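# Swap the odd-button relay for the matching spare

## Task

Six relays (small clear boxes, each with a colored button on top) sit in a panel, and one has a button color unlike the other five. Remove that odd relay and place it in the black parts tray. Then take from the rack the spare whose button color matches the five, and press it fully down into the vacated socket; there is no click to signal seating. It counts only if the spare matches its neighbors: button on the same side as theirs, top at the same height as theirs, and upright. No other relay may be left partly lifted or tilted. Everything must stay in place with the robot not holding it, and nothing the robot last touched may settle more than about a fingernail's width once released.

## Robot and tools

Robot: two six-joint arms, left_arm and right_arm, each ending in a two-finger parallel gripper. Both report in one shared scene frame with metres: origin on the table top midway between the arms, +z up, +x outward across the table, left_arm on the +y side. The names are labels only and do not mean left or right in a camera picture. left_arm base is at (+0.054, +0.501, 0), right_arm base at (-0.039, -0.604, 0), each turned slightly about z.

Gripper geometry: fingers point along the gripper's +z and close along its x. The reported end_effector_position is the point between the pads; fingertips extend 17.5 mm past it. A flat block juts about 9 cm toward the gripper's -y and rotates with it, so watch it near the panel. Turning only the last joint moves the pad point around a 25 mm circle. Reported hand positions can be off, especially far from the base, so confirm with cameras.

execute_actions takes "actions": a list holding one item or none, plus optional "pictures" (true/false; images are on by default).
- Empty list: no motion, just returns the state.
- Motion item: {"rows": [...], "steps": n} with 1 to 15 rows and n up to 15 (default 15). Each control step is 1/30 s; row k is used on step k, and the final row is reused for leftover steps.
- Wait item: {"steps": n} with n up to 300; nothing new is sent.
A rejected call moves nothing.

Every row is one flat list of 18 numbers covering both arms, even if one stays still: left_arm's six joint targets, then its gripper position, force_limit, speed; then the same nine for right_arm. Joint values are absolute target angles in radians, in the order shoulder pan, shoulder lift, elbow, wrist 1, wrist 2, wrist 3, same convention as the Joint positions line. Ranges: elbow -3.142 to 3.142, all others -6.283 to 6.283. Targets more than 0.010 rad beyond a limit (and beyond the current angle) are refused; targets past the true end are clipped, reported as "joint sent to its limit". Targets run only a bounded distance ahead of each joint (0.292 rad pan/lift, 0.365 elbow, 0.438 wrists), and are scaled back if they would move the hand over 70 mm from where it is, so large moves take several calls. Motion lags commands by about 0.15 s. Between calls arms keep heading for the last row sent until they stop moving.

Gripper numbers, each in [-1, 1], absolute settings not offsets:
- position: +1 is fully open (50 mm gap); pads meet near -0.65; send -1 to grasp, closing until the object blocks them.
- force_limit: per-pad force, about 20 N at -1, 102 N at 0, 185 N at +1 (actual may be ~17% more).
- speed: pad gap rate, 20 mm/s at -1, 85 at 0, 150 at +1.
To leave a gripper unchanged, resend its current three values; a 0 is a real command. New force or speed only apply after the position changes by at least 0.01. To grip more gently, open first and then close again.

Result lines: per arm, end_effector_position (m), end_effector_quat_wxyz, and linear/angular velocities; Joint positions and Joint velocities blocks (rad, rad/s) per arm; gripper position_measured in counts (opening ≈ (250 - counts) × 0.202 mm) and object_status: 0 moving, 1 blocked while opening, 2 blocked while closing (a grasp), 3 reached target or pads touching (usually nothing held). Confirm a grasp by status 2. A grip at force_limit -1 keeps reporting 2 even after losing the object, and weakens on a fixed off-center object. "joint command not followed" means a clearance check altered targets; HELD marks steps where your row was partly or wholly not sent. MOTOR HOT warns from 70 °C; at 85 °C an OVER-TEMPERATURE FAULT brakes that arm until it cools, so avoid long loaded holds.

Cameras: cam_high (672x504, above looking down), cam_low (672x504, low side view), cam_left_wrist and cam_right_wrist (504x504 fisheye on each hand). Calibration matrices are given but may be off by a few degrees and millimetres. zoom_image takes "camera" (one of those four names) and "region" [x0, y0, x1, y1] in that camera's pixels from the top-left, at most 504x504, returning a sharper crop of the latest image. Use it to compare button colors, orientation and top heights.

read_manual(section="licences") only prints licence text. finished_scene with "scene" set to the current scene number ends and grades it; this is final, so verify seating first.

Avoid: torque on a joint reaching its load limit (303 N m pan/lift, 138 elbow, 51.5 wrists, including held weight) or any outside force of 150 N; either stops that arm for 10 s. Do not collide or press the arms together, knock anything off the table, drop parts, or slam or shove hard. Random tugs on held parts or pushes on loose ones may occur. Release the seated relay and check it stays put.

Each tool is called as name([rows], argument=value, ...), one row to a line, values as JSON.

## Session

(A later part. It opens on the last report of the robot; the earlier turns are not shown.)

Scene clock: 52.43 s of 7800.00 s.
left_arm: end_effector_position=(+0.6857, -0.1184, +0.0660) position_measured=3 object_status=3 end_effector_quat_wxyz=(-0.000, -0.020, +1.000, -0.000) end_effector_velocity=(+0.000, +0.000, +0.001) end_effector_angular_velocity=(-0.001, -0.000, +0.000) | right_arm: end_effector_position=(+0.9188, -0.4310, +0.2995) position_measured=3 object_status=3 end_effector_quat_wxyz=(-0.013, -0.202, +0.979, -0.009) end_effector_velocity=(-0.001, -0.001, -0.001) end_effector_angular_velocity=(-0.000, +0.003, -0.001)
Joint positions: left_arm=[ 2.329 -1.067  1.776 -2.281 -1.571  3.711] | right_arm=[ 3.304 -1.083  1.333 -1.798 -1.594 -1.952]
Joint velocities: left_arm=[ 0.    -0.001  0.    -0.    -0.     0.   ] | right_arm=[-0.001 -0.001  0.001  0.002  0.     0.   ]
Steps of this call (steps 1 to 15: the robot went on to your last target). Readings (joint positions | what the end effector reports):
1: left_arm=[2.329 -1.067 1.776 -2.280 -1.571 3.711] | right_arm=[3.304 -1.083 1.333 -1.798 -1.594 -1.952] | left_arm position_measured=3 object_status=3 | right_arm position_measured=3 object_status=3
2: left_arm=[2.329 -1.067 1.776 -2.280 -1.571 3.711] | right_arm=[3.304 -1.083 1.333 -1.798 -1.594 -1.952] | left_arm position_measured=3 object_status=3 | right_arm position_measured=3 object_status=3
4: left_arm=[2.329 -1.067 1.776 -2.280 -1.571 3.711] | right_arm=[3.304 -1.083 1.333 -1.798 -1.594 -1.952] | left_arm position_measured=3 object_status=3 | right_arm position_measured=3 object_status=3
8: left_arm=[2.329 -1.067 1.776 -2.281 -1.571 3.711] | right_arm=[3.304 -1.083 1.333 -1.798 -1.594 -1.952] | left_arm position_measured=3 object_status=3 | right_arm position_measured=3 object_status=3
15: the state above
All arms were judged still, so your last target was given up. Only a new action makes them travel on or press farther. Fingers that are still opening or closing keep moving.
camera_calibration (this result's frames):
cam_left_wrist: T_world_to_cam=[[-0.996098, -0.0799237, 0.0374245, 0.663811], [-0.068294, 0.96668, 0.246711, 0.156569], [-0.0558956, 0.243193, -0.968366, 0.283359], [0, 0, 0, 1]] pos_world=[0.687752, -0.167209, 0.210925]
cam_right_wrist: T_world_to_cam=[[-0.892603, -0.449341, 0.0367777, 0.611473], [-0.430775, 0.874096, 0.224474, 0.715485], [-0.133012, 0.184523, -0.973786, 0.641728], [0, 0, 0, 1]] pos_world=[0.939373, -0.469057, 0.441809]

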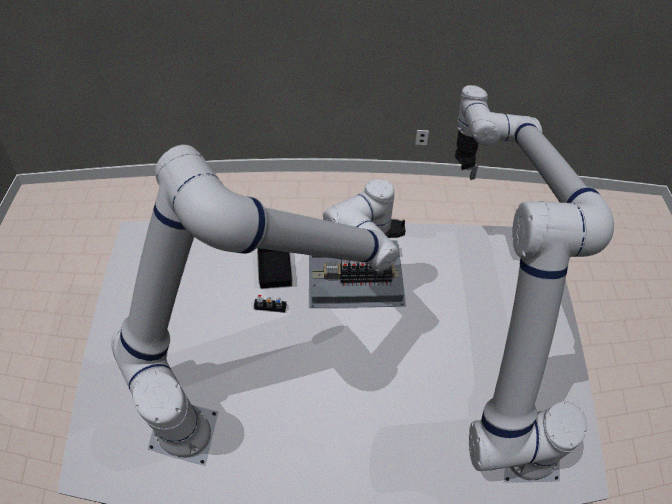

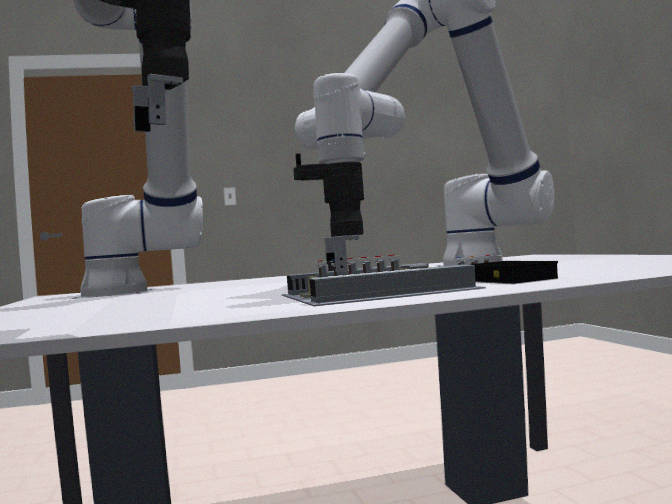

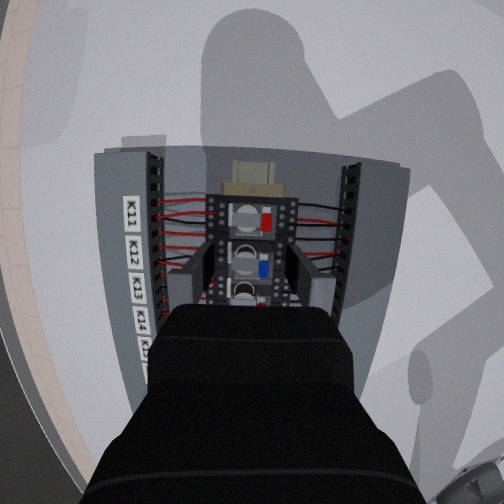

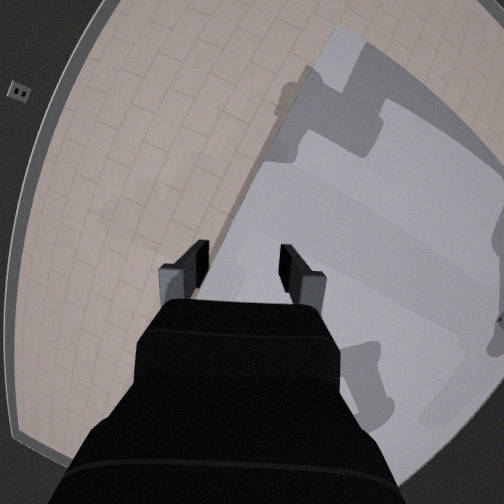

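execute_actions([
  {"rows":[[2.3285,-1.0665,1.7763,-2.2806,-1.571,3.711,-1,-0.5,-0.5,3.304,-1.083,1.333,-1.798,-1.594,-1.952,1,0,0]]},
], pictures=false)

execute_actions([
  {"steps":15},
], pictures=false)

execute_actions([
  {"rows":[[2.3285,-1.0843,1.7673,-2.2538,-1.571,3.711,-1,-0.5,-0.5,3.304,-1.083,1.333,-1.798,-1.594,-1.952,1,0,0]]},
])

zoom_image(camera="cam_low", region=[290,210,410,300])

zoom_image(camera="cam_left_wrist", region=[160,160,340,320])

Scene clock: 58.43 s of 7800.00 s.
left_arm: end_effector_position=(+0.6856, -0.1184, +0.0660) position_measured=118 object_status=0 end_effector_quat_wxyz=(-0.000, -0.020, +1.000, -0.000) end_effector_velocity=(+0.001, +0.001, +0.000) end_effector_angular_velocity=(-0.000, +0.000, +0.001) | right_arm: end_effector_position=(+0.9188, -0.4310, +0.2995) position_measured=3 object_status=3 end_effector_quat_wxyz=(-0.013, -0.202, +0.979, -0.009) end_effector_velocity=(-0.000, -0.001, +0.001) end_effector_angular_velocity=(+0.002, -0.001, -0.002)
Joint positions: left_arm=[ 2.328 -1.066  1.776 -2.281 -1.571  3.711] | right_arm=[ 3.304 -1.083  1.333 -1.798 -1.594 -1.952]
Joint velocities: left_arm=[ 0.001 -0.     0.     0.    -0.     0.   ] | right_arm=[-0.001 -0.001 -0.     0.001  0.002  0.001]
Steps of this call (steps 1 to 90: nothing new was sent; then 2.50 s passed at rest; steps 91 to 105: all 15 steps of this action). Readings (joint positions | what the end effector reports):
91: left_arm=[2.328 -1.066 1.776 -2.281 -1.571 3.711] | right_arm=[3.304 -1.083 1.333 -1.798 -1.594 -1.952] | left_arm position_measured=7 object_status=0 | right_arm position_measured=3 object_status=3
92: left_arm=[2.328 -1.066 1.776 -2.281 -1.571 3.711] | right_arm=[3.304 -1.083 1.333 -1.798 -1.594 -1.952] | left_arm position_measured=16 object_status=0 | right_arm position_measured=3 object_status=3
94: left_arm=[2.328 -1.066 1.776 -2.281 -1.571 3.711] | right_arm=[3.304 -1.083 1.333 -1.798 -1.594 -1.952] | left_arm position_measured=33 object_status=0 | right_arm position_measured=3 object_status=3
98: left_arm=[2.328 -1.066 1.776 -2.281 -1.571 3.711] | right_arm=[3.304 -1.083 1.333 -1.798 -1.594 -1.952] | left_arm position_measured=68 object_status=0 | right_arm position_measured=3 object_status=3
105: the state above

Scene clock: 58.93 s of 7800.00 s.
left_arm: end_effector_position=(+0.6856, -0.1184, +0.0660) position_measured=118 object_status=2 end_effector_quat_wxyz=(-0.000, -0.020, +1.000, -0.000) end_effector_velocity=(+0.000, +0.000, +0.000) end_effector_angular_velocity=(+0.000, -0.000, +0.000) | right_arm: end_effector_position=(+0.9188, -0.4310, +0.2995) position_measured=3 object_status=3 end_effector_quat_wxyz=(-0.013, -0.202, +0.979, -0.009) end_effector_velocity=(-0.001, +0.001, -0.000) end_effector_angular_velocity=(+0.000, +0.001, -0.000)
Joint positions: left_arm=[ 2.328 -1.066  1.776 -2.281 -1.571  3.711] | right_arm=[ 3.304 -1.083  1.333 -1.798 -1.594 -1.952]
Joint velocities: left_arm=[ 0. -0.  0.  0.  0.  0.] | right_arm=[ 0.001 -0.     0.     0.001  0.     0.001]
Steps of this call (steps 1 to 15: the robot went on to your last target). Readings (joint positions | what the end effector reports):
1: left_arm=[2.328 -1.066 1.776 -2.281 -1.571 3.711] | right_arm=[3.304 -1.083 1.333 -1.798 -1.594 -1.952] | left_arm position_measured=118 object_status=0 | right_arm position_measured=3 object_status=3
2: left_arm=[2.328 -1.066 1.776 -2.281 -1.571 3.711] | right_arm=[3.304 -1.083 1.333 -1.798 -1.594 -1.952] | left_arm position_measured=118 object_status=0 | right_arm position_measured=3 object_status=3
4: left_arm=[2.328 -1.066 1.776 -2.281 -1.571 3.711] | right_arm=[3.304 -1.083 1.333 -1.798 -1.594 -1.952] | left_arm position_measured=118 object_status=0 | right_arm position_measured=3 object_status=3
8: left_arm=[2.328 -1.066 1.776 -2.281 -1.571 3.711] | right_arm=[3.304 -1.083 1.333 -1.798 -1.594 -1.952] | left_arm position_measured=118 object_status=2 | right_arm position_measured=3 object_status=3
15: the state above
All arms were judged still, so your last target was given up. Only a new action makes them travel on or press farther. Fingers that are still opening or closing keep moving.

Scene clock: 59.43 s of 7800.00 s.
left_arm: end_effector_position=(+0.6858, -0.1185, +0.0826) position_measured=118 object_status=2 end_effector_quat_wxyz=(-0.000, -0.020, +1.000, -0.000) end_effector_velocity=(+0.000, -0.000, +0.004) end_effector_angular_velocity=(-0.001, -0.000, -0.000) | right_arm: end_effector_position=(+0.9188, -0.4310, +0.2995) position_measured=3 object_status=3 end_effector_quat_wxyz=(-0.013, -0.202, +0.979, -0.009) end_effector_velocity=(-0.001, -0.000, -0.001) end_effector_angular_velocity=(+0.001, +0.001, -0.001)
Joint positions: left_arm=[ 2.329 -1.084  1.768 -2.254 -1.571  3.711] | right_arm=[ 3.304 -1.083  1.333 -1.798 -1.594 -1.952]
Joint velocities: left_arm=[-0.    -0.004 -0.002  0.005 -0.     0.   ] | right_arm=[-0.001 -0.     0.001  0.001  0.001  0.   ]
Steps of this call (steps 1 to 15: all 15 steps of this action). Readings (joint positions | what the end effector reports):
1: left_arm=[2.328 -1.067 1.776 -2.280 -1.571 3.711] | right_arm=[3.304 -1.083 1.333 -1.798 -1.594 -1.952] | left_arm position_measured=118 object_status=2 | right_arm position_measured=3 object_status=3
2: left_arm=[2.328 -1.070 1.775 -2.275 -1.571 3.711] | right_arm=[3.304 -1.083 1.333 -1.798 -1.594 -1.952] | left_arm position_measured=118 object_status=2 | right_arm position_measured=3 object_status=3
4: left_arm=[2.329 -1.076 1.771 -2.266 -1.571 3.711] | right_arm=[3.304 -1.083 1.333 -1.798 -1.594 -1.952] | left_arm position_measured=118 object_status=2 | right_arm position_measured=3 object_status=3
8: left_arm=[2.329 -1.081 1.769 -2.258 -1.571 3.711] | right_arm=[3.304 -1.083 1.333 -1.798 -1.594 -1.952] | left_arm position_measured=118 object_status=2 | right_arm position_measured=3 object_status=3
15: the state above
camera_calibration (this result's frames):
cam_left_wrist: T_world_to_cam=[[-0.996097, -0.079933, 0.0374406, 0.663279], [-0.0682967, 0.966669, 0.246753, 0.152634], [-0.0559164, 0.243233, -0.968355, 0.299406], [0, 0, 0, 1]] pos_world=[0.687856, -0.167355, 0.227435]
cam_right_wrist: T_world_to_cam=[[-0.892603, -0.449341, 0.0367776, 0.611473], [-0.430775, 0.874096, 0.224474, 0.715485], [-0.133012, 0.184523, -0.973786, 0.641728], [0, 0, 0, 1]] pos_world=[0.939373, -0.469057, 0.441809]

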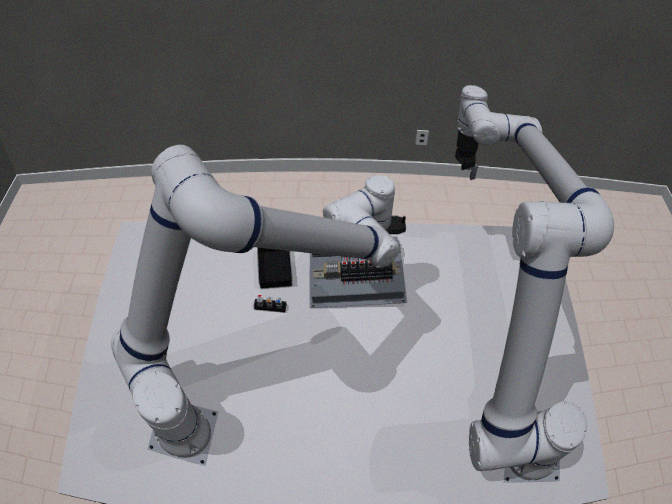

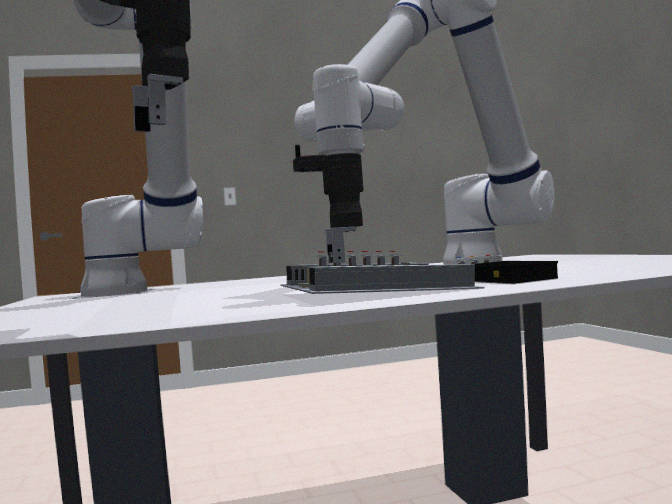

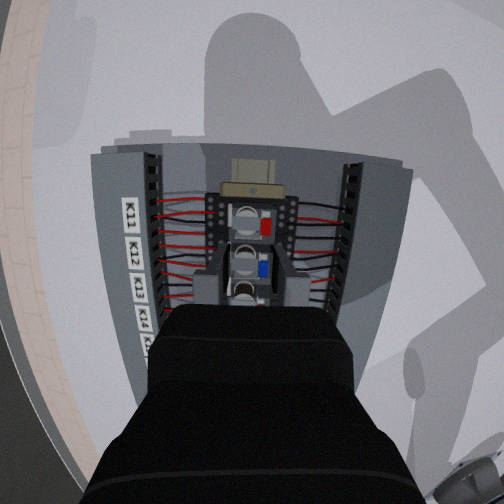

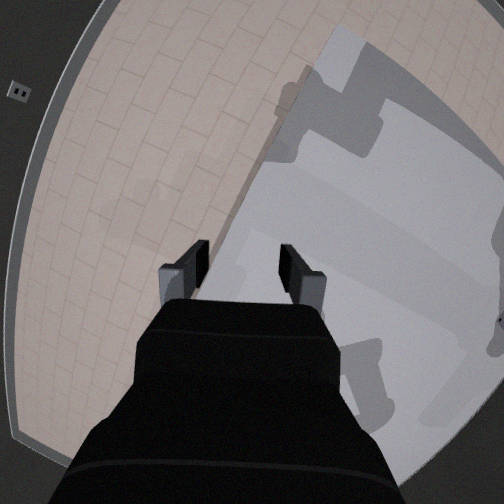

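Region (290, 210, 410, 300) of cam_low's 672x504 image, scaled by 4.200, with more detail than that image has; it fills the top 378 rows of this view, and the rest is white.

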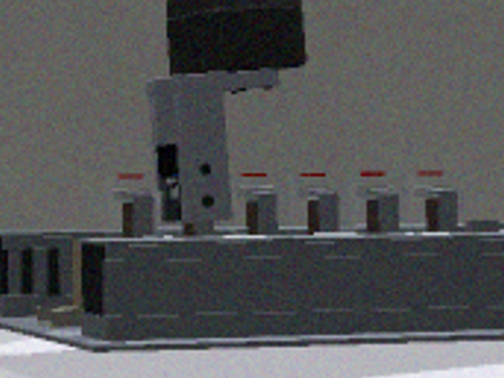

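Region (160, 160, 340, 320) of cam_left_wrist's 504x504 image, scaled by 2.800, with more detail than that image has.

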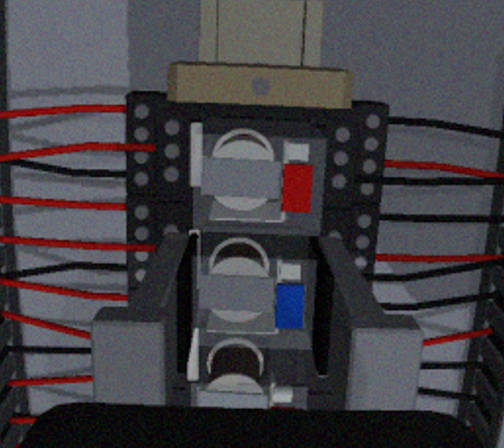

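execute_actions([
  {"rows":[[2.3285,-1.0665,1.7763,-2.2806,-1.571,3.711,-1,-0.5,-0.5,3.304,-1.2796,1.982,-2.2732,-1.571,-4.359,-1,0,0]]},
], pictures=false)

execute_actions([
  {"steps":50},
], pictures=false)

execute_actions([
  {"rows":[[2.3285,-1.0665,1.7763,-2.2806,-1.571,3.711,-1,-0.5,-0.5,3.56,-1.2796,1.982,-2.2732,-1.571,-4.359,-1,0,0]]},
], pictures=false)

execute_actions([
  {"steps":25},
])

Scene clock: 74.43 s of 7800.00 s.
left_arm: end_effector_position=(+0.6857, -0.1186, +0.0668) position_measured=118 object_status=2 end_effector_quat_wxyz=(+0.000, -0.020, +1.000, -0.000) end_effector_velocity=(+0.000, -0.000, -0.002) end_effector_angular_velocity=(-0.001, -0.001, -0.000) | right_arm: end_effector_position=(+0.8059, -0.4203, +0.1987) position_measured=206 object_status=0 end_effector_quat_wxyz=(+0.024, -0.461, +0.887, -0.015) end_effector_velocity=(-0.282, +0.022, -0.270) end_effector_angular_velocity=(-0.057, +0.192, +1.244)
Joint positions: left_arm=[ 2.328 -1.067  1.776 -2.28  -1.571  3.711] | right_arm=[ 3.304 -1.234  1.767 -2.16  -1.576 -2.502]
Joint velocities: left_arm=[-0.     0.002  0.002 -0.005  0.     0.   ] | right_arm=[-0.001 -0.148  0.702 -0.367  0.019 -1.246]
Steps of this call (steps 1 to 15: the robot went on to your last target; steps 16 to 90: nothing new was sent; then 11.50 s passed at rest; steps 91 to 105: all 15 steps of this action). Readings (joint positions | what the end effector reports):
91: left_arm=[2.328 -1.084 1.767 -2.254 -1.571 3.711] | right_arm=[3.304 -1.084 1.335 -1.800 -1.594 -1.955] | left_arm position_measured=118 object_status=2 | right_arm position_measured=10 object_status=0
92: left_arm=[2.328 -1.081 1.769 -2.260 -1.571 3.711] | right_arm=[3.304 -1.094 1.354 -1.823 -1.593 -1.977] | left_arm position_measured=118 object_status=2 | right_arm position_measured=24 object_status=0
94: left_arm=[2.328 -1.074 1.773 -2.268 -1.571 3.711] | right_arm=[3.304 -1.135 1.431 -1.916 -1.588 -2.070] | left_arm position_measured=118 object_status=2 | right_arm position_measured=52 object_status=0
98: left_arm=[2.328 -1.069 1.775 -2.277 -1.571 3.711] | right_arm=[3.304 -1.197 1.595 -2.067 -1.581 -2.266] | left_arm position_measured=118 object_status=2 | right_arm position_measured=108 object_status=0
105: the state above

Scene clock: 76.10 s of 7800.00 s.
left_arm: end_effector_position=(+0.6857, -0.1184, +0.0660) position_measured=118 object_status=2 end_effector_quat_wxyz=(-0.000, -0.020, +1.000, -0.000) end_effector_velocity=(+0.000, +0.000, -0.000) end_effector_angular_velocity=(-0.000, +0.000, +0.001) | right_arm: end_effector_position=(+0.6944, -0.3835, +0.1199) position_measured=253 object_status=3 end_effector_quat_wxyz=(+0.000, +0.987, -0.163, +0.000) end_effector_velocity=(-0.001, +0.001, -0.001) end_effector_angular_velocity=(+0.000, +0.002, +0.003)
Joint positions: left_arm=[ 2.328 -1.066  1.776 -2.281 -1.571  3.711] | right_arm=[ 3.304 -1.28   1.982 -2.273 -1.571 -4.359]
Joint velocities: left_arm=[ 0. -0.  0. -0. -0. -0.] | right_arm=[ 0.001  0.001  0.     0.001  0.    -0.001]
Steps of this call (steps 1 to 50: the robot went on to your last target). Readings (joint positions | what the end effector reports):
1: left_arm=[2.328 -1.067 1.776 -2.280 -1.571 3.711] | right_arm=[3.304 -1.239 1.791 -2.173 -1.576 -2.547] | left_arm position_measured=118 object_status=2 | right_arm position_measured=220 object_status=0
2: left_arm=[2.328 -1.067 1.776 -2.280 -1.571 3.711] | right_arm=[3.304 -1.244 1.814 -2.185 -1.575 -2.596] | left_arm position_measured=118 object_status=2 | right_arm position_measured=234 object_status=0
4: left_arm=[2.328 -1.067 1.776 -2.280 -1.571 3.711] | right_arm=[3.304 -1.254 1.861 -2.210 -1.574 -2.713] | left_arm position_measured=118 object_status=2 | right_arm position_measured=253 object_status=0
8: left_arm=[2.328 -1.067 1.776 -2.281 -1.571 3.711] | right_arm=[3.304 -1.270 1.937 -2.249 -1.572 -3.022] | left_arm position_measured=118 object_status=2 | right_arm position_measured=253 object_status=0
50: the state above

Scene clock: 76.60 s of 7800.00 s.
left_arm: end_effector_position=(+0.6857, -0.1184, +0.0660) position_measured=118 object_status=2 end_effector_quat_wxyz=(-0.000, -0.020, +1.000, -0.000) end_effector_velocity=(+0.001, +0.001, -0.000) end_effector_angular_velocity=(+0.000, +0.000, +0.002) | right_arm: end_effector_position=(+0.6257, -0.2235, +0.1199) position_measured=253 object_status=3 end_effector_quat_wxyz=(+0.000, +0.999, -0.050, +0.000) end_effector_velocity=(-0.086, +0.149, -0.001) end_effector_angular_velocity=(-0.001, +0.002, +0.223)
Joint positions: left_arm=[ 2.329 -1.066  1.776 -2.281 -1.571  3.711] | right_arm=[ 3.532 -1.28   1.982 -2.273 -1.571 -4.359]
Joint velocities: left_arm=[ 0.001  0.    -0.     0.     0.    -0.001] | right_arm=[ 0.224  0.     0.001  0.001 -0.     0.001]
Steps of this call (steps 1 to 15: all 15 steps of this action). Readings (joint positions | what the end effector reports):
1: left_arm=[2.328 -1.066 1.776 -2.281 -1.571 3.711] | right_arm=[3.305 -1.280 1.982 -2.273 -1.571 -4.359] | left_arm position_measured=118 object_status=2 | right_arm position_measured=253 object_status=3
2: left_arm=[2.329 -1.066 1.776 -2.281 -1.571 3.711] | right_arm=[3.319 -1.280 1.982 -2.273 -1.571 -4.359] | left_arm position_measured=118 object_status=2 | right_arm position_measured=253 object_status=3
4: left_arm=[2.329 -1.066 1.776 -2.281 -1.571 3.711] | right_arm=[3.356 -1.280 1.982 -2.273 -1.571 -4.359] | left_arm position_measured=118 object_status=2 | right_arm position_measured=253 object_status=3
8: left_arm=[2.329 -1.066 1.776 -2.281 -1.571 3.711] | right_arm=[3.427 -1.280 1.982 -2.273 -1.571 -4.359] | left_arm position_measured=118 object_status=2 | right_arm position_measured=253 object_status=3
15: the state above

Scene clock: 77.43 s of 7800.00 s.
left_arm: end_effector_position=(+0.6857, -0.1184, +0.0660) position_measured=118 object_status=2 end_effector_quat_wxyz=(-0.000, -0.020, +1.000, -0.000) end_effector_velocity=(-0.001, -0.001, -0.000) end_effector_angular_velocity=(+0.000, +0.000, -0.002) | right_arm: end_effector_position=(+0.6147, -0.2049, +0.1199) position_measured=253 object_status=3 end_effector_quat_wxyz=(+0.000, +0.999, -0.036, +0.000) end_effector_velocity=(+0.001, +0.000, +0.001) end_effector_angular_velocity=(+0.000, -0.001, -0.001)
Joint positions: left_arm=[ 2.329 -1.066  1.776 -2.281 -1.571  3.711] | right_arm=[ 3.56  -1.28   1.982 -2.273 -1.571 -4.359]
Joint velocities: left_arm=[-0.001  0.001 -0.    -0.    -0.     0.001] | right_arm=[-0.    -0.001 -0.002  0.002  0.     0.   ]
Steps of this call (steps 1 to 25: the robot went on to your last target). Readings (joint positions | what the end effector reports):
1: left_arm=[2.328 -1.066 1.776 -2.281 -1.571 3.711] | right_arm=[3.538 -1.280 1.982 -2.273 -1.571 -4.359] | left_arm position_measured=118 object_status=2 | right_arm position_measured=253 object_status=3
2: left_arm=[2.328 -1.066 1.776 -2.281 -1.571 3.711] | right_arm=[3.543 -1.280 1.982 -2.273 -1.571 -4.359] | left_arm position_measured=118 object_status=2 | right_arm position_measured=253 object_status=3
4: left_arm=[2.329 -1.066 1.776 -2.281 -1.571 3.711] | right_arm=[3.550 -1.280 1.982 -2.273 -1.571 -4.359] | left_arm position_measured=118 object_status=2 | right_arm position_measured=253 object_status=3
8: left_arm=[2.329 -1.066 1.776 -2.281 -1.571 3.711] | right_arm=[3.557 -1.280 1.982 -2.273 -1.571 -4.359] | left_arm position_measured=118 object_status=2 | right_arm position_measured=253 object_status=3
25: the state above
camera_calibration (this result's frames):
cam_left_wrist: T_world_to_cam=[[-0.9961, -0.079902, 0.0374238, 0.663795], [-0.0682726, 0.966679, 0.246721, 0.15657], [-0.0558903, 0.243204, -0.968364, 0.283347], [0, 0, 0, 1]] pos_world=[0.687732, -0.167225, 0.210912]
cam_right_wrist: T_world_to_cam=[[0.999904, -0.0122801, 0.00634245, -0.621941], [-0.0134295, -0.971709, 0.235798, -0.208918], [0.00326739, -0.235861, -0.971781, 0.214537], [0, 0, 0, 1]] pos_world=[0.618375, -0.160044, 0.26169]

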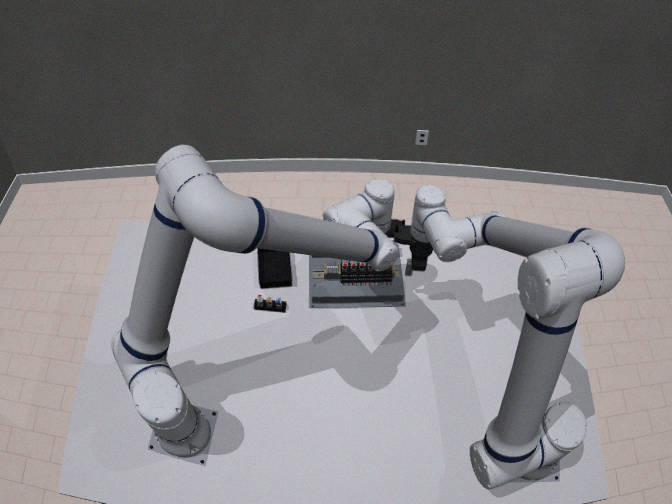

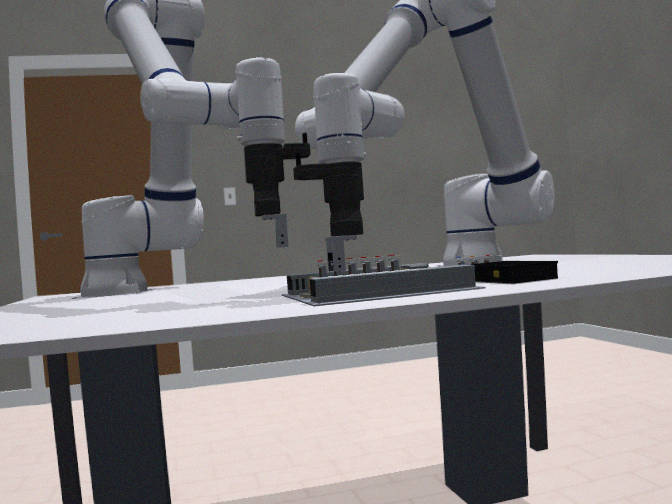

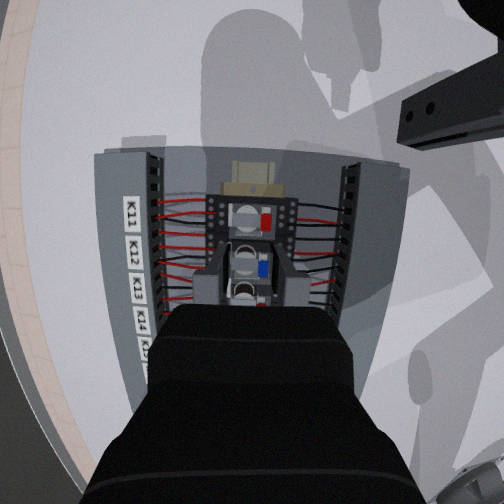

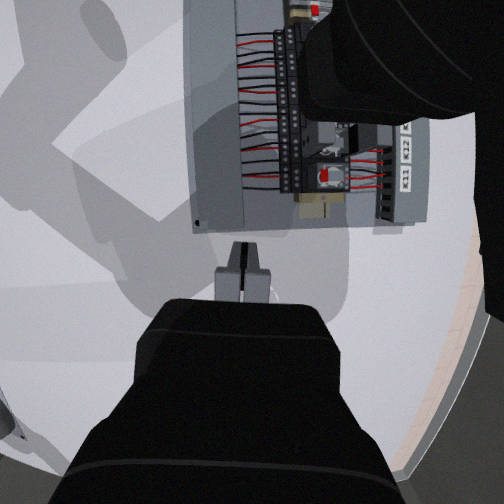

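execute_actions([
  {"rows":[[2.3285,-1.0665,1.7763,-2.2806,-1.571,3.711,-1,-0.5,-0.5,3.6089,-1.27,2.0,-2.301,-1.571,-4.381,-1,0,0]]},
], pictures=false)

execute_actions([
  {"rows":[[2.3285,-1.0665,1.7763,-2.2806,-1.571,3.711,-1,-0.5,-0.5,3.6089,-1.2306,2.0178,-2.358,-1.571,-4.381,-1,0,0]]},
], pictures=false)

execute_actions([
  {"steps":15},
])

zoom_image(camera="cam_low", region=[260,220,380,310])

Scene clock: 84.43 s of 7800.00 s.
left_arm: end_effector_position=(+0.6857, -0.1184, +0.0660) position_measured=118 object_status=2 end_effector_quat_wxyz=(-0.000, -0.020, +1.000, -0.000) end_effector_velocity=(+0.000, +0.000, +0.001) end_effector_angular_velocity=(-0.001, -0.001, -0.000) | right_arm: end_effector_position=(+0.5901, -0.1756, +0.1066) position_measured=253 object_status=3 end_effector_quat_wxyz=(+0.000, +1.000, -0.001, +0.000) end_effector_velocity=(-0.005, +0.005, -0.003) end_effector_angular_velocity=(+0.000, +0.000, +0.012)
Joint positions: left_arm=[ 2.328 -1.067  1.776 -2.281 -1.571  3.711] | right_arm=[ 3.608 -1.27   2.    -2.3   -1.571 -4.38 ]
Joint velocities: left_arm=[ 0.    -0.001  0.    -0.     0.     0.   ] | right_arm=[ 0.008  0.002  0.004 -0.005  0.    -0.004]
Steps of this call (steps 1 to 15: the robot went on to your last target; steps 16 to 90: nothing new was sent; then 3.50 s passed at rest; steps 91 to 105: all 15 steps of this action). Readings (joint positions | what the end effector reports):
91: left_arm=[2.328 -1.067 1.776 -2.281 -1.571 3.711] | right_arm=[3.561 -1.279 1.982 -2.273 -1.571 -4.359] | left_arm position_measured=118 object_status=2 | right_arm position_measured=253 object_status=3
92: left_arm=[2.329 -1.067 1.776 -2.281 -1.571 3.711] | right_arm=[3.570 -1.278 1.985 -2.279 -1.571 -4.364] | left_arm position_measured=118 object_status=2 | right_arm position_measured=253 object_status=3
94: left_arm=[2.328 -1.067 1.776 -2.281 -1.571 3.711] | right_arm=[3.587 -1.274 1.992 -2.288 -1.571 -4.371] | left_arm position_measured=118 object_status=2 | right_arm position_measured=253 object_status=3
98: left_arm=[2.328 -1.067 1.776 -2.281 -1.571 3.711] | right_arm=[3.602 -1.271 1.997 -2.297 -1.571 -4.378] | left_arm position_measured=118 object_status=2 | right_arm position_measured=253 object_status=3
105: the state above

Scene clock: 84.93 s of 7800.00 s.
left_arm: end_effector_position=(+0.6857, -0.1184, +0.0660) position_measured=118 object_status=2 end_effector_quat_wxyz=(-0.000, -0.020, +1.000, -0.000) end_effector_velocity=(-0.000, -0.000, -0.000) end_effector_angular_velocity=(-0.000, +0.000, -0.000) | right_arm: end_effector_position=(+0.5900, -0.1748, +0.0757) position_measured=253 object_status=3 end_effector_quat_wxyz=(+0.000, +1.000, -0.000, +0.000) end_effector_velocity=(-0.000, +0.000, -0.006) end_effector_angular_velocity=(+0.002, +0.001, -0.001)
Joint positions: left_arm=[ 2.328 -1.067  1.776 -2.281 -1.571  3.711] | right_arm=[ 3.609 -1.232  2.017 -2.357 -1.571 -4.381]
Joint velocities: left_arm=[-0.001 -0.     0.    -0.    -0.    -0.   ] | right_arm=[-0.     0.008  0.003 -0.011  0.002  0.   ]
Steps of this call (steps 1 to 15: all 15 steps of this action). Readings (joint positions | what the end effector reports):
1: left_arm=[2.329 -1.066 1.776 -2.281 -1.571 3.711] | right_arm=[3.608 -1.269 2.000 -2.302 -1.571 -4.381] | left_arm position_measured=118 object_status=2 | right_arm position_measured=253 object_status=3
2: left_arm=[2.329 -1.067 1.776 -2.281 -1.571 3.711] | right_arm=[3.608 -1.262 2.003 -2.314 -1.571 -4.381] | left_arm position_measured=118 object_status=2 | right_arm position_measured=253 object_status=3
4: left_arm=[2.328 -1.067 1.776 -2.281 -1.571 3.711] | right_arm=[3.608 -1.248 2.010 -2.332 -1.571 -4.381] | left_arm position_measured=118 object_status=2 | right_arm position_measured=253 object_status=3
8: left_arm=[2.329 -1.067 1.776 -2.281 -1.571 3.711] | right_arm=[3.609 -1.237 2.015 -2.349 -1.571 -4.381] | left_arm position_measured=118 object_status=2 | right_arm position_measured=253 object_status=3
15: the state above

Scene clock: 85.43 s of 7800.00 s.
left_arm: end_effector_position=(+0.6857, -0.1184, +0.0660) position_measured=118 object_status=2 end_effector_quat_wxyz=(-0.000, -0.020, +1.000, -0.000) end_effector_velocity=(+0.000, +0.000, -0.002) end_effector_angular_velocity=(+0.001, +0.001, +0.000) | right_arm: end_effector_position=(+0.5900, -0.1748, +0.0750) position_measured=253 object_status=3 end_effector_quat_wxyz=(+0.000, +1.000, -0.000, +0.000) end_effector_velocity=(-0.001, -0.000, -0.002) end_effector_angular_velocity=(-0.003, +0.002, +0.001)
Joint positions: left_arm=[ 2.328 -1.067  1.776 -2.281 -1.571  3.711] | right_arm=[ 3.609 -1.231  2.018 -2.358 -1.571 -4.381]
Joint velocities: left_arm=[ 0.     0.002 -0.    -0.     0.     0.   ] | right_arm=[ 0.001  0.001  0.001  0.001 -0.003 -0.   ]
Steps of this call (steps 1 to 15: the robot went on to your last target). Readings (joint positions | what the end effector reports):
1: left_arm=[2.328 -1.067 1.776 -2.281 -1.571 3.711] | right_arm=[3.609 -1.231 2.017 -2.357 -1.571 -4.381] | left_arm position_measured=118 object_status=2 | right_arm position_measured=253 object_status=3
2: left_arm=[2.329 -1.067 1.776 -2.281 -1.571 3.711] | right_arm=[3.609 -1.231 2.018 -2.357 -1.571 -4.381] | left_arm position_measured=118 object_status=2 | right_arm position_measured=253 object_status=3
4: left_arm=[2.328 -1.067 1.776 -2.281 -1.571 3.711] | right_arm=[3.609 -1.231 2.018 -2.358 -1.571 -4.381] | left_arm position_measured=118 object_status=2 | right_arm position_measured=253 object_status=3
8: left_arm=[2.328 -1.067 1.776 -2.281 -1.571 3.711] | right_arm=[3.609 -1.231 2.018 -2.358 -1.571 -4.381] | left_arm position_measured=118 object_status=2 | right_arm position_measured=253 object_status=3
15: the state above
All arms were judged still, so your last target was given up. Only a new action makes them travel on or press farther. Fingers that are still opening or closing keep moving.
camera_calibration (this result's frames):
cam_left_wrist: T_world_to_cam=[[-0.996101, -0.0798947, 0.0374226, 0.663796], [-0.0682659, 0.96668, 0.246719, 0.156565], [-0.0558873, 0.243202, -0.968364, 0.283347], [0, 0, 0, 1]] pos_world=[0.687732, -0.167225, 0.210914]
cam_right_wrist: T_world_to_cam=[[0.99826, 0.0586191, 0.00633828, -0.583144], [0.0554753, -0.970219, 0.235792, -0.209742], [0.0199714, -0.235031, -0.971783, 0.168358], [0, 0, 0, 1]] pos_world=[0.590402, -0.129743, 0.216759]

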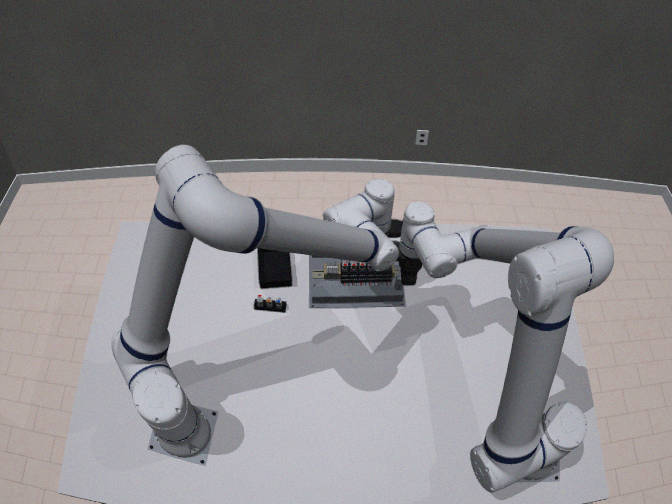

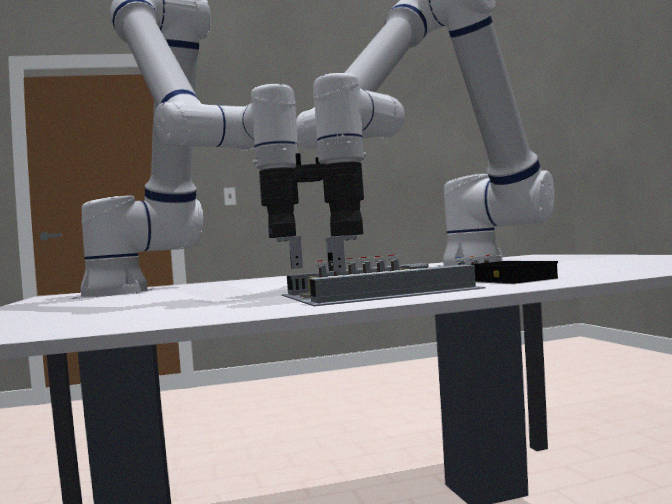

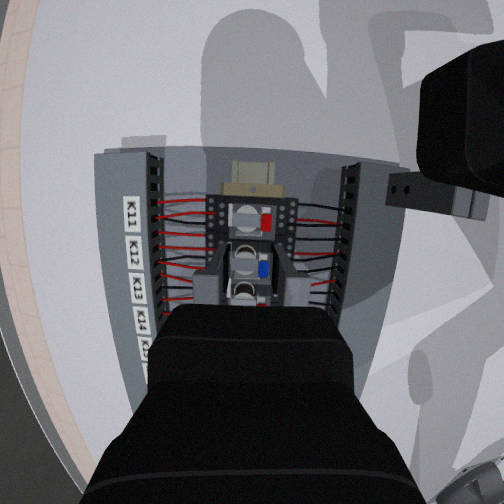

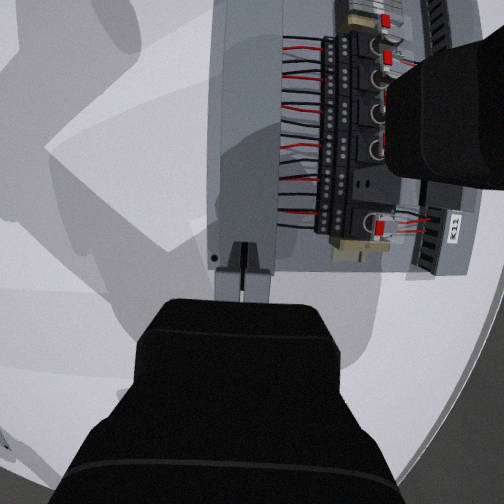

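Region (260, 220, 380, 310) of cam_low's 672x504 image, scaled by 4.200, with more detail than that image has; it fills the top 378 rows of this view, and the rest is white.

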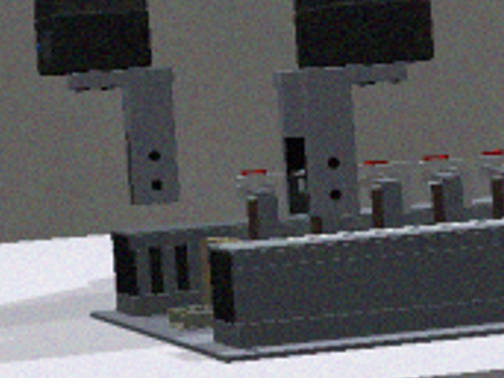

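execute_actions([
  {"rows":[[2.3285,-1.0665,1.7763,-2.2806,-1.571,3.711,-1,-0.5,-0.5,3.6089,-1.212,2.0254,-2.3842,-1.571,-4.381,-1,0,0]]},
], pictures=false)

execute_actions([
  {"steps":10},
], pictures=false)

execute_actions([
  {"rows":[[2.3285,-1.072,1.7735,-2.2723,-1.571,3.711,-1,-0.5,-0.5,3.6089,-1.212,2.0254,-2.3842,-1.571,-4.381,-1,0,0],[2.3285,-1.072,1.7735,-2.2723,-1.571,3.711,-1,-0.5,-0.5,3.6089,-1.212,2.0254,-2.3842,-1.571,-4.381,-1,0,0],[2.3285,-1.072,1.7735,-2.2723,-1.571,3.711,-1,-0.5,-0.5,3.6089,-1.212,2.0254,-2.3842,-1.571,-4.381,-1,0,0],[2.3285,-1.072,1.7735,-2.2723,-1.571,3.711,-1,-0.5,-0.5,3.6089,-1.212,2.0254,-2.3842,-1.571,-4.381,-1,0,0],[2.3285,-1.078,1.7705,-2.2633,-1.571,3.711,-1,-0.5,-0.5,3.6089,-1.212,2.0254,-2.3842,-1.571,-4.381,-1,0,0]]},
])

zoom_image(camera="cam_low", region=[260,220,380,310])

Scene clock: 92.97 s of 7800.00 s.
left_arm: end_effector_position=(+0.6857, -0.1184, +0.0660) position_measured=118 object_status=2 end_effector_quat_wxyz=(-0.000, -0.020, +1.000, -0.000) end_effector_velocity=(-0.000, +0.000, -0.000) end_effector_angular_velocity=(+0.000, +0.000, +0.000) | right_arm: end_effector_position=(+0.5904, -0.1746, +0.0617) position_measured=253 object_status=3 end_effector_quat_wxyz=(-0.000, +1.000, -0.000, +0.001) end_effector_velocity=(-0.000, +0.000, -0.002) end_effector_angular_velocity=(+0.002, -0.001, -0.001)
Joint positions: left_arm=[ 2.328 -1.066  1.776 -2.281 -1.571  3.711] | right_arm=[ 3.609 -1.213  2.025 -2.384 -1.571 -4.381]
Joint velocities: left_arm=[-0.     0.     0.     0.     0.    -0.001] | right_arm=[-0.001  0.003  0.002 -0.007  0.002  0.001]
Steps of this call (steps 1 to 90: nothing new was sent; then 4.03 s passed at rest; steps 91 to 105: all 15 steps of this action). Readings (joint positions | what the end effector reports):
91: left_arm=[2.328 -1.067 1.776 -2.281 -1.571 3.711] | right_arm=[3.609 -1.230 2.018 -2.359 -1.571 -4.381] | left_arm position_measured=118 object_status=2 | right_arm position_measured=253 object_status=3
92: left_arm=[2.329 -1.067 1.776 -2.281 -1.571 3.711] | right_arm=[3.609 -1.227 2.019 -2.364 -1.571 -4.381] | left_arm position_measured=118 object_status=2 | right_arm position_measured=253 object_status=3
94: left_arm=[2.328 -1.067 1.776 -2.281 -1.571 3.711] | right_arm=[3.609 -1.220 2.022 -2.372 -1.571 -4.381] | left_arm position_measured=118 object_status=2 | right_arm position_measured=253 object_status=3
98: left_arm=[2.328 -1.067 1.776 -2.281 -1.571 3.711] | right_arm=[3.609 -1.215 2.024 -2.380 -1.571 -4.381] | left_arm position_measured=118 object_status=2 | right_arm position_measured=253 object_status=3
105: the state above

Scene clock: 103.10 s of 7800.00 s.
left_arm: end_effector_position=(+0.6857, -0.1184, +0.0660) position_measured=118 object_status=2 end_effector_quat_wxyz=(-0.000, -0.020, +1.000, -0.000) end_effector_velocity=(+0.001, +0.001, +0.001) end_effector_angular_velocity=(-0.001, -0.000, +0.001) | right_arm: end_effector_position=(+0.5911, -0.1743, +0.0627) position_measured=253 object_status=3 end_effector_quat_wxyz=(-0.000, +1.000, -0.000, +0.002) end_effector_velocity=(-0.001, -0.000, -0.001) end_effector_angular_velocity=(-0.000, +0.001, -0.001)
Joint positions: left_arm=[ 2.329 -1.067  1.776 -2.281 -1.571  3.711] | right_arm=[ 3.609 -1.214  2.024 -2.384 -1.571 -4.381]
Joint velocities: left_arm=[ 0.001 -0.001  0.    -0.    -0.    -0.   ] | right_arm=[-0.    -0.     0.002 -0.001  0.     0.   ]
FORCE FAULT: contact force on the right arm reached its limit, and that arm stopped for 10 seconds. The contact can be on any part of that arm, not only on its tool. That arm's remaining commands of this call were not run. That arm holds still and accepts commands again. Move the arm away from the contact; if what it grips holds it there, let go first. Pushing or pulling that hard again can fault the arm again.
The stop of the right arm began at step 4 of this call (marked STOPPED below). From that step on that arm followed nothing that you had sent. Nothing is kept back now, and the robot has no last target.
Steps of this call (steps 1 to 10: the robot went on to your last target; steps 11 to 304: the stop continued). Readings (joint positions | what the end effector reports):
1: left_arm=[2.329 -1.067 1.776 -2.281 -1.571 3.711] | right_arm=[3.609 -1.213 2.025 -2.384 -1.571 -4.381] | left_arm position_measured=118 object_status=2 | right_arm position_measured=253 object_status=3
2: left_arm=[2.328 -1.067 1.776 -2.281 -1.571 3.711] | right_arm=[3.609 -1.213 2.025 -2.384 -1.571 -4.381] | left_arm position_measured=118 object_status=2 | right_arm position_measured=253 object_status=3
4: left_arm=[2.328 -1.067 1.776 -2.281 -1.571 3.711] | right_arm=[3.609 -1.214 2.024 -2.384 -1.571 -4.381] | left_arm position_measured=118 object_status=2 | right_arm position_measured=253 object_status=3 STOPPED (the right arm)
8: left_arm=[2.329 -1.067 1.776 -2.281 -1.571 3.711] | right_arm=[3.609 -1.214 2.024 -2.384 -1.571 -4.381] | left_arm position_measured=118 object_status=2 | right_arm position_measured=253 object_status=3
304: the state above

Scene clock: 103.13 s of 7800.00 s.
left_arm: end_effector_position=(+0.6857, -0.1184, +0.0660) position_measured=118 object_status=2 end_effector_quat_wxyz=(-0.000, -0.020, +1.000, -0.000) end_effector_velocity=(-0.001, -0.001, -0.001) end_effector_angular_velocity=(+0.001, +0.001, -0.001) | right_arm: end_effector_position=(+0.5911, -0.1743, +0.0627) position_measured=253 object_status=3 end_effector_quat_wxyz=(-0.000, +1.000, -0.000, +0.002) end_effector_velocity=(+0.001, +0.000, +0.000) end_effector_angular_velocity=(+0.000, -0.002, -0.000)
Joint positions: left_arm=[ 2.329 -1.067  1.776 -2.281 -1.571  3.711] | right_arm=[ 3.609 -1.214  2.024 -2.384 -1.571 -4.381]
Joint velocities: left_arm=[-0.001  0.001 -0.     0.    -0.     0.   ] | right_arm=[ 0.     0.001 -0.    -0.002 -0.001  0.001]
A stop began in an earlier call of the same reply, so what this call sent did not run. Send another action.
Steps of this call (step 1: nothing new was sent). Readings (joint positions | what the end effector reports):
1: the state above
camera_calibration (this result's frames):
cam_left_wrist: T_world_to_cam=[[-0.996101, -0.0798942, 0.0374202, 0.663798], [-0.0682662, 0.966681, 0.246715, 0.156568], [-0.0558845, 0.243199, -0.968365, 0.283348], [0, 0, 0, 1]] pos_world=[0.687733, -0.167227, 0.210917]
cam_right_wrist: T_world_to_cam=[[0.998232, 0.0586663, 0.00950205, -0.584406], [0.0548003, -0.970488, 0.23484, -0.206059], [0.0229988, -0.233904, -0.971988, 0.154913], [0, 0, 0, 1]] pos_world=[0.591102, -0.129458, 0.204517]

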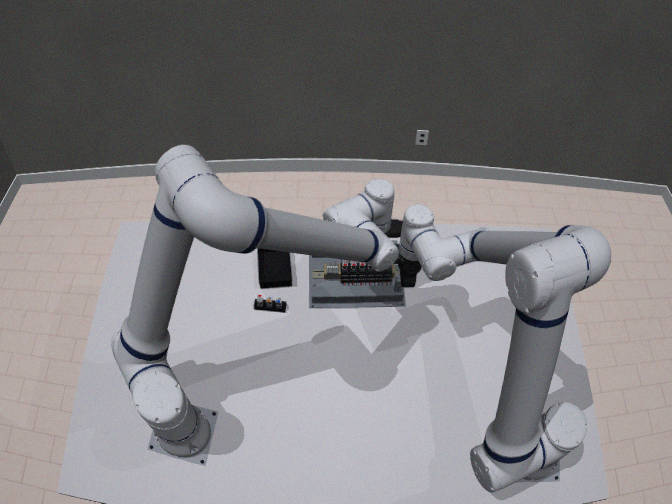

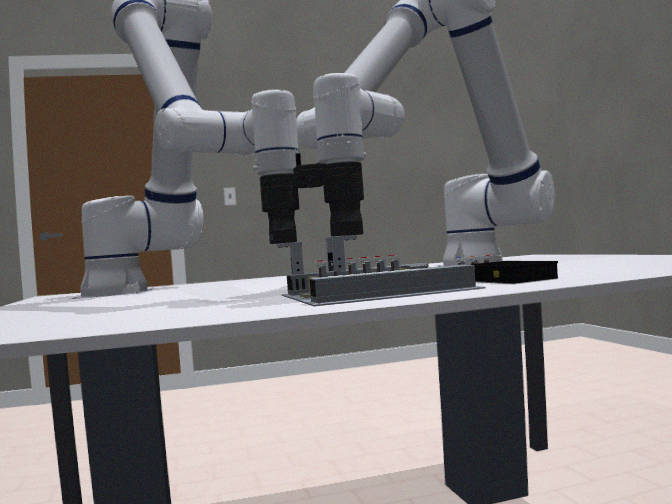

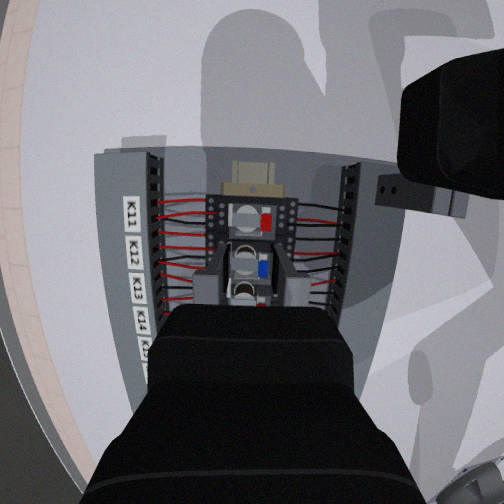

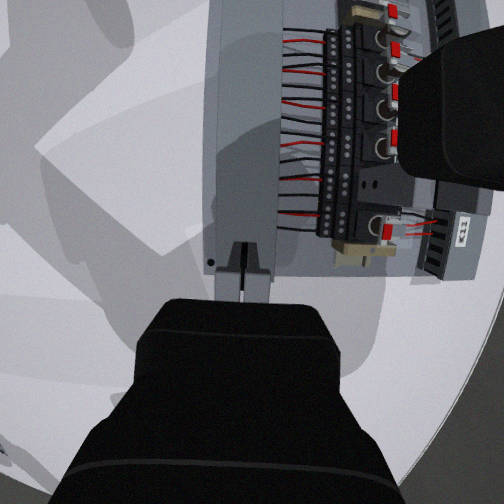

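Region (260, 220, 380, 310) of cam_low's 672x504 image, scaled by 4.200, with more detail than that image has; it fills the top 378 rows of this view, and the rest is white.

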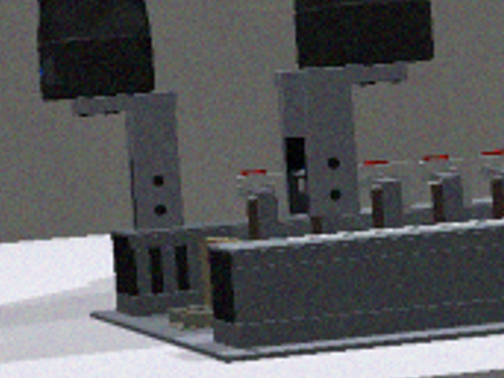

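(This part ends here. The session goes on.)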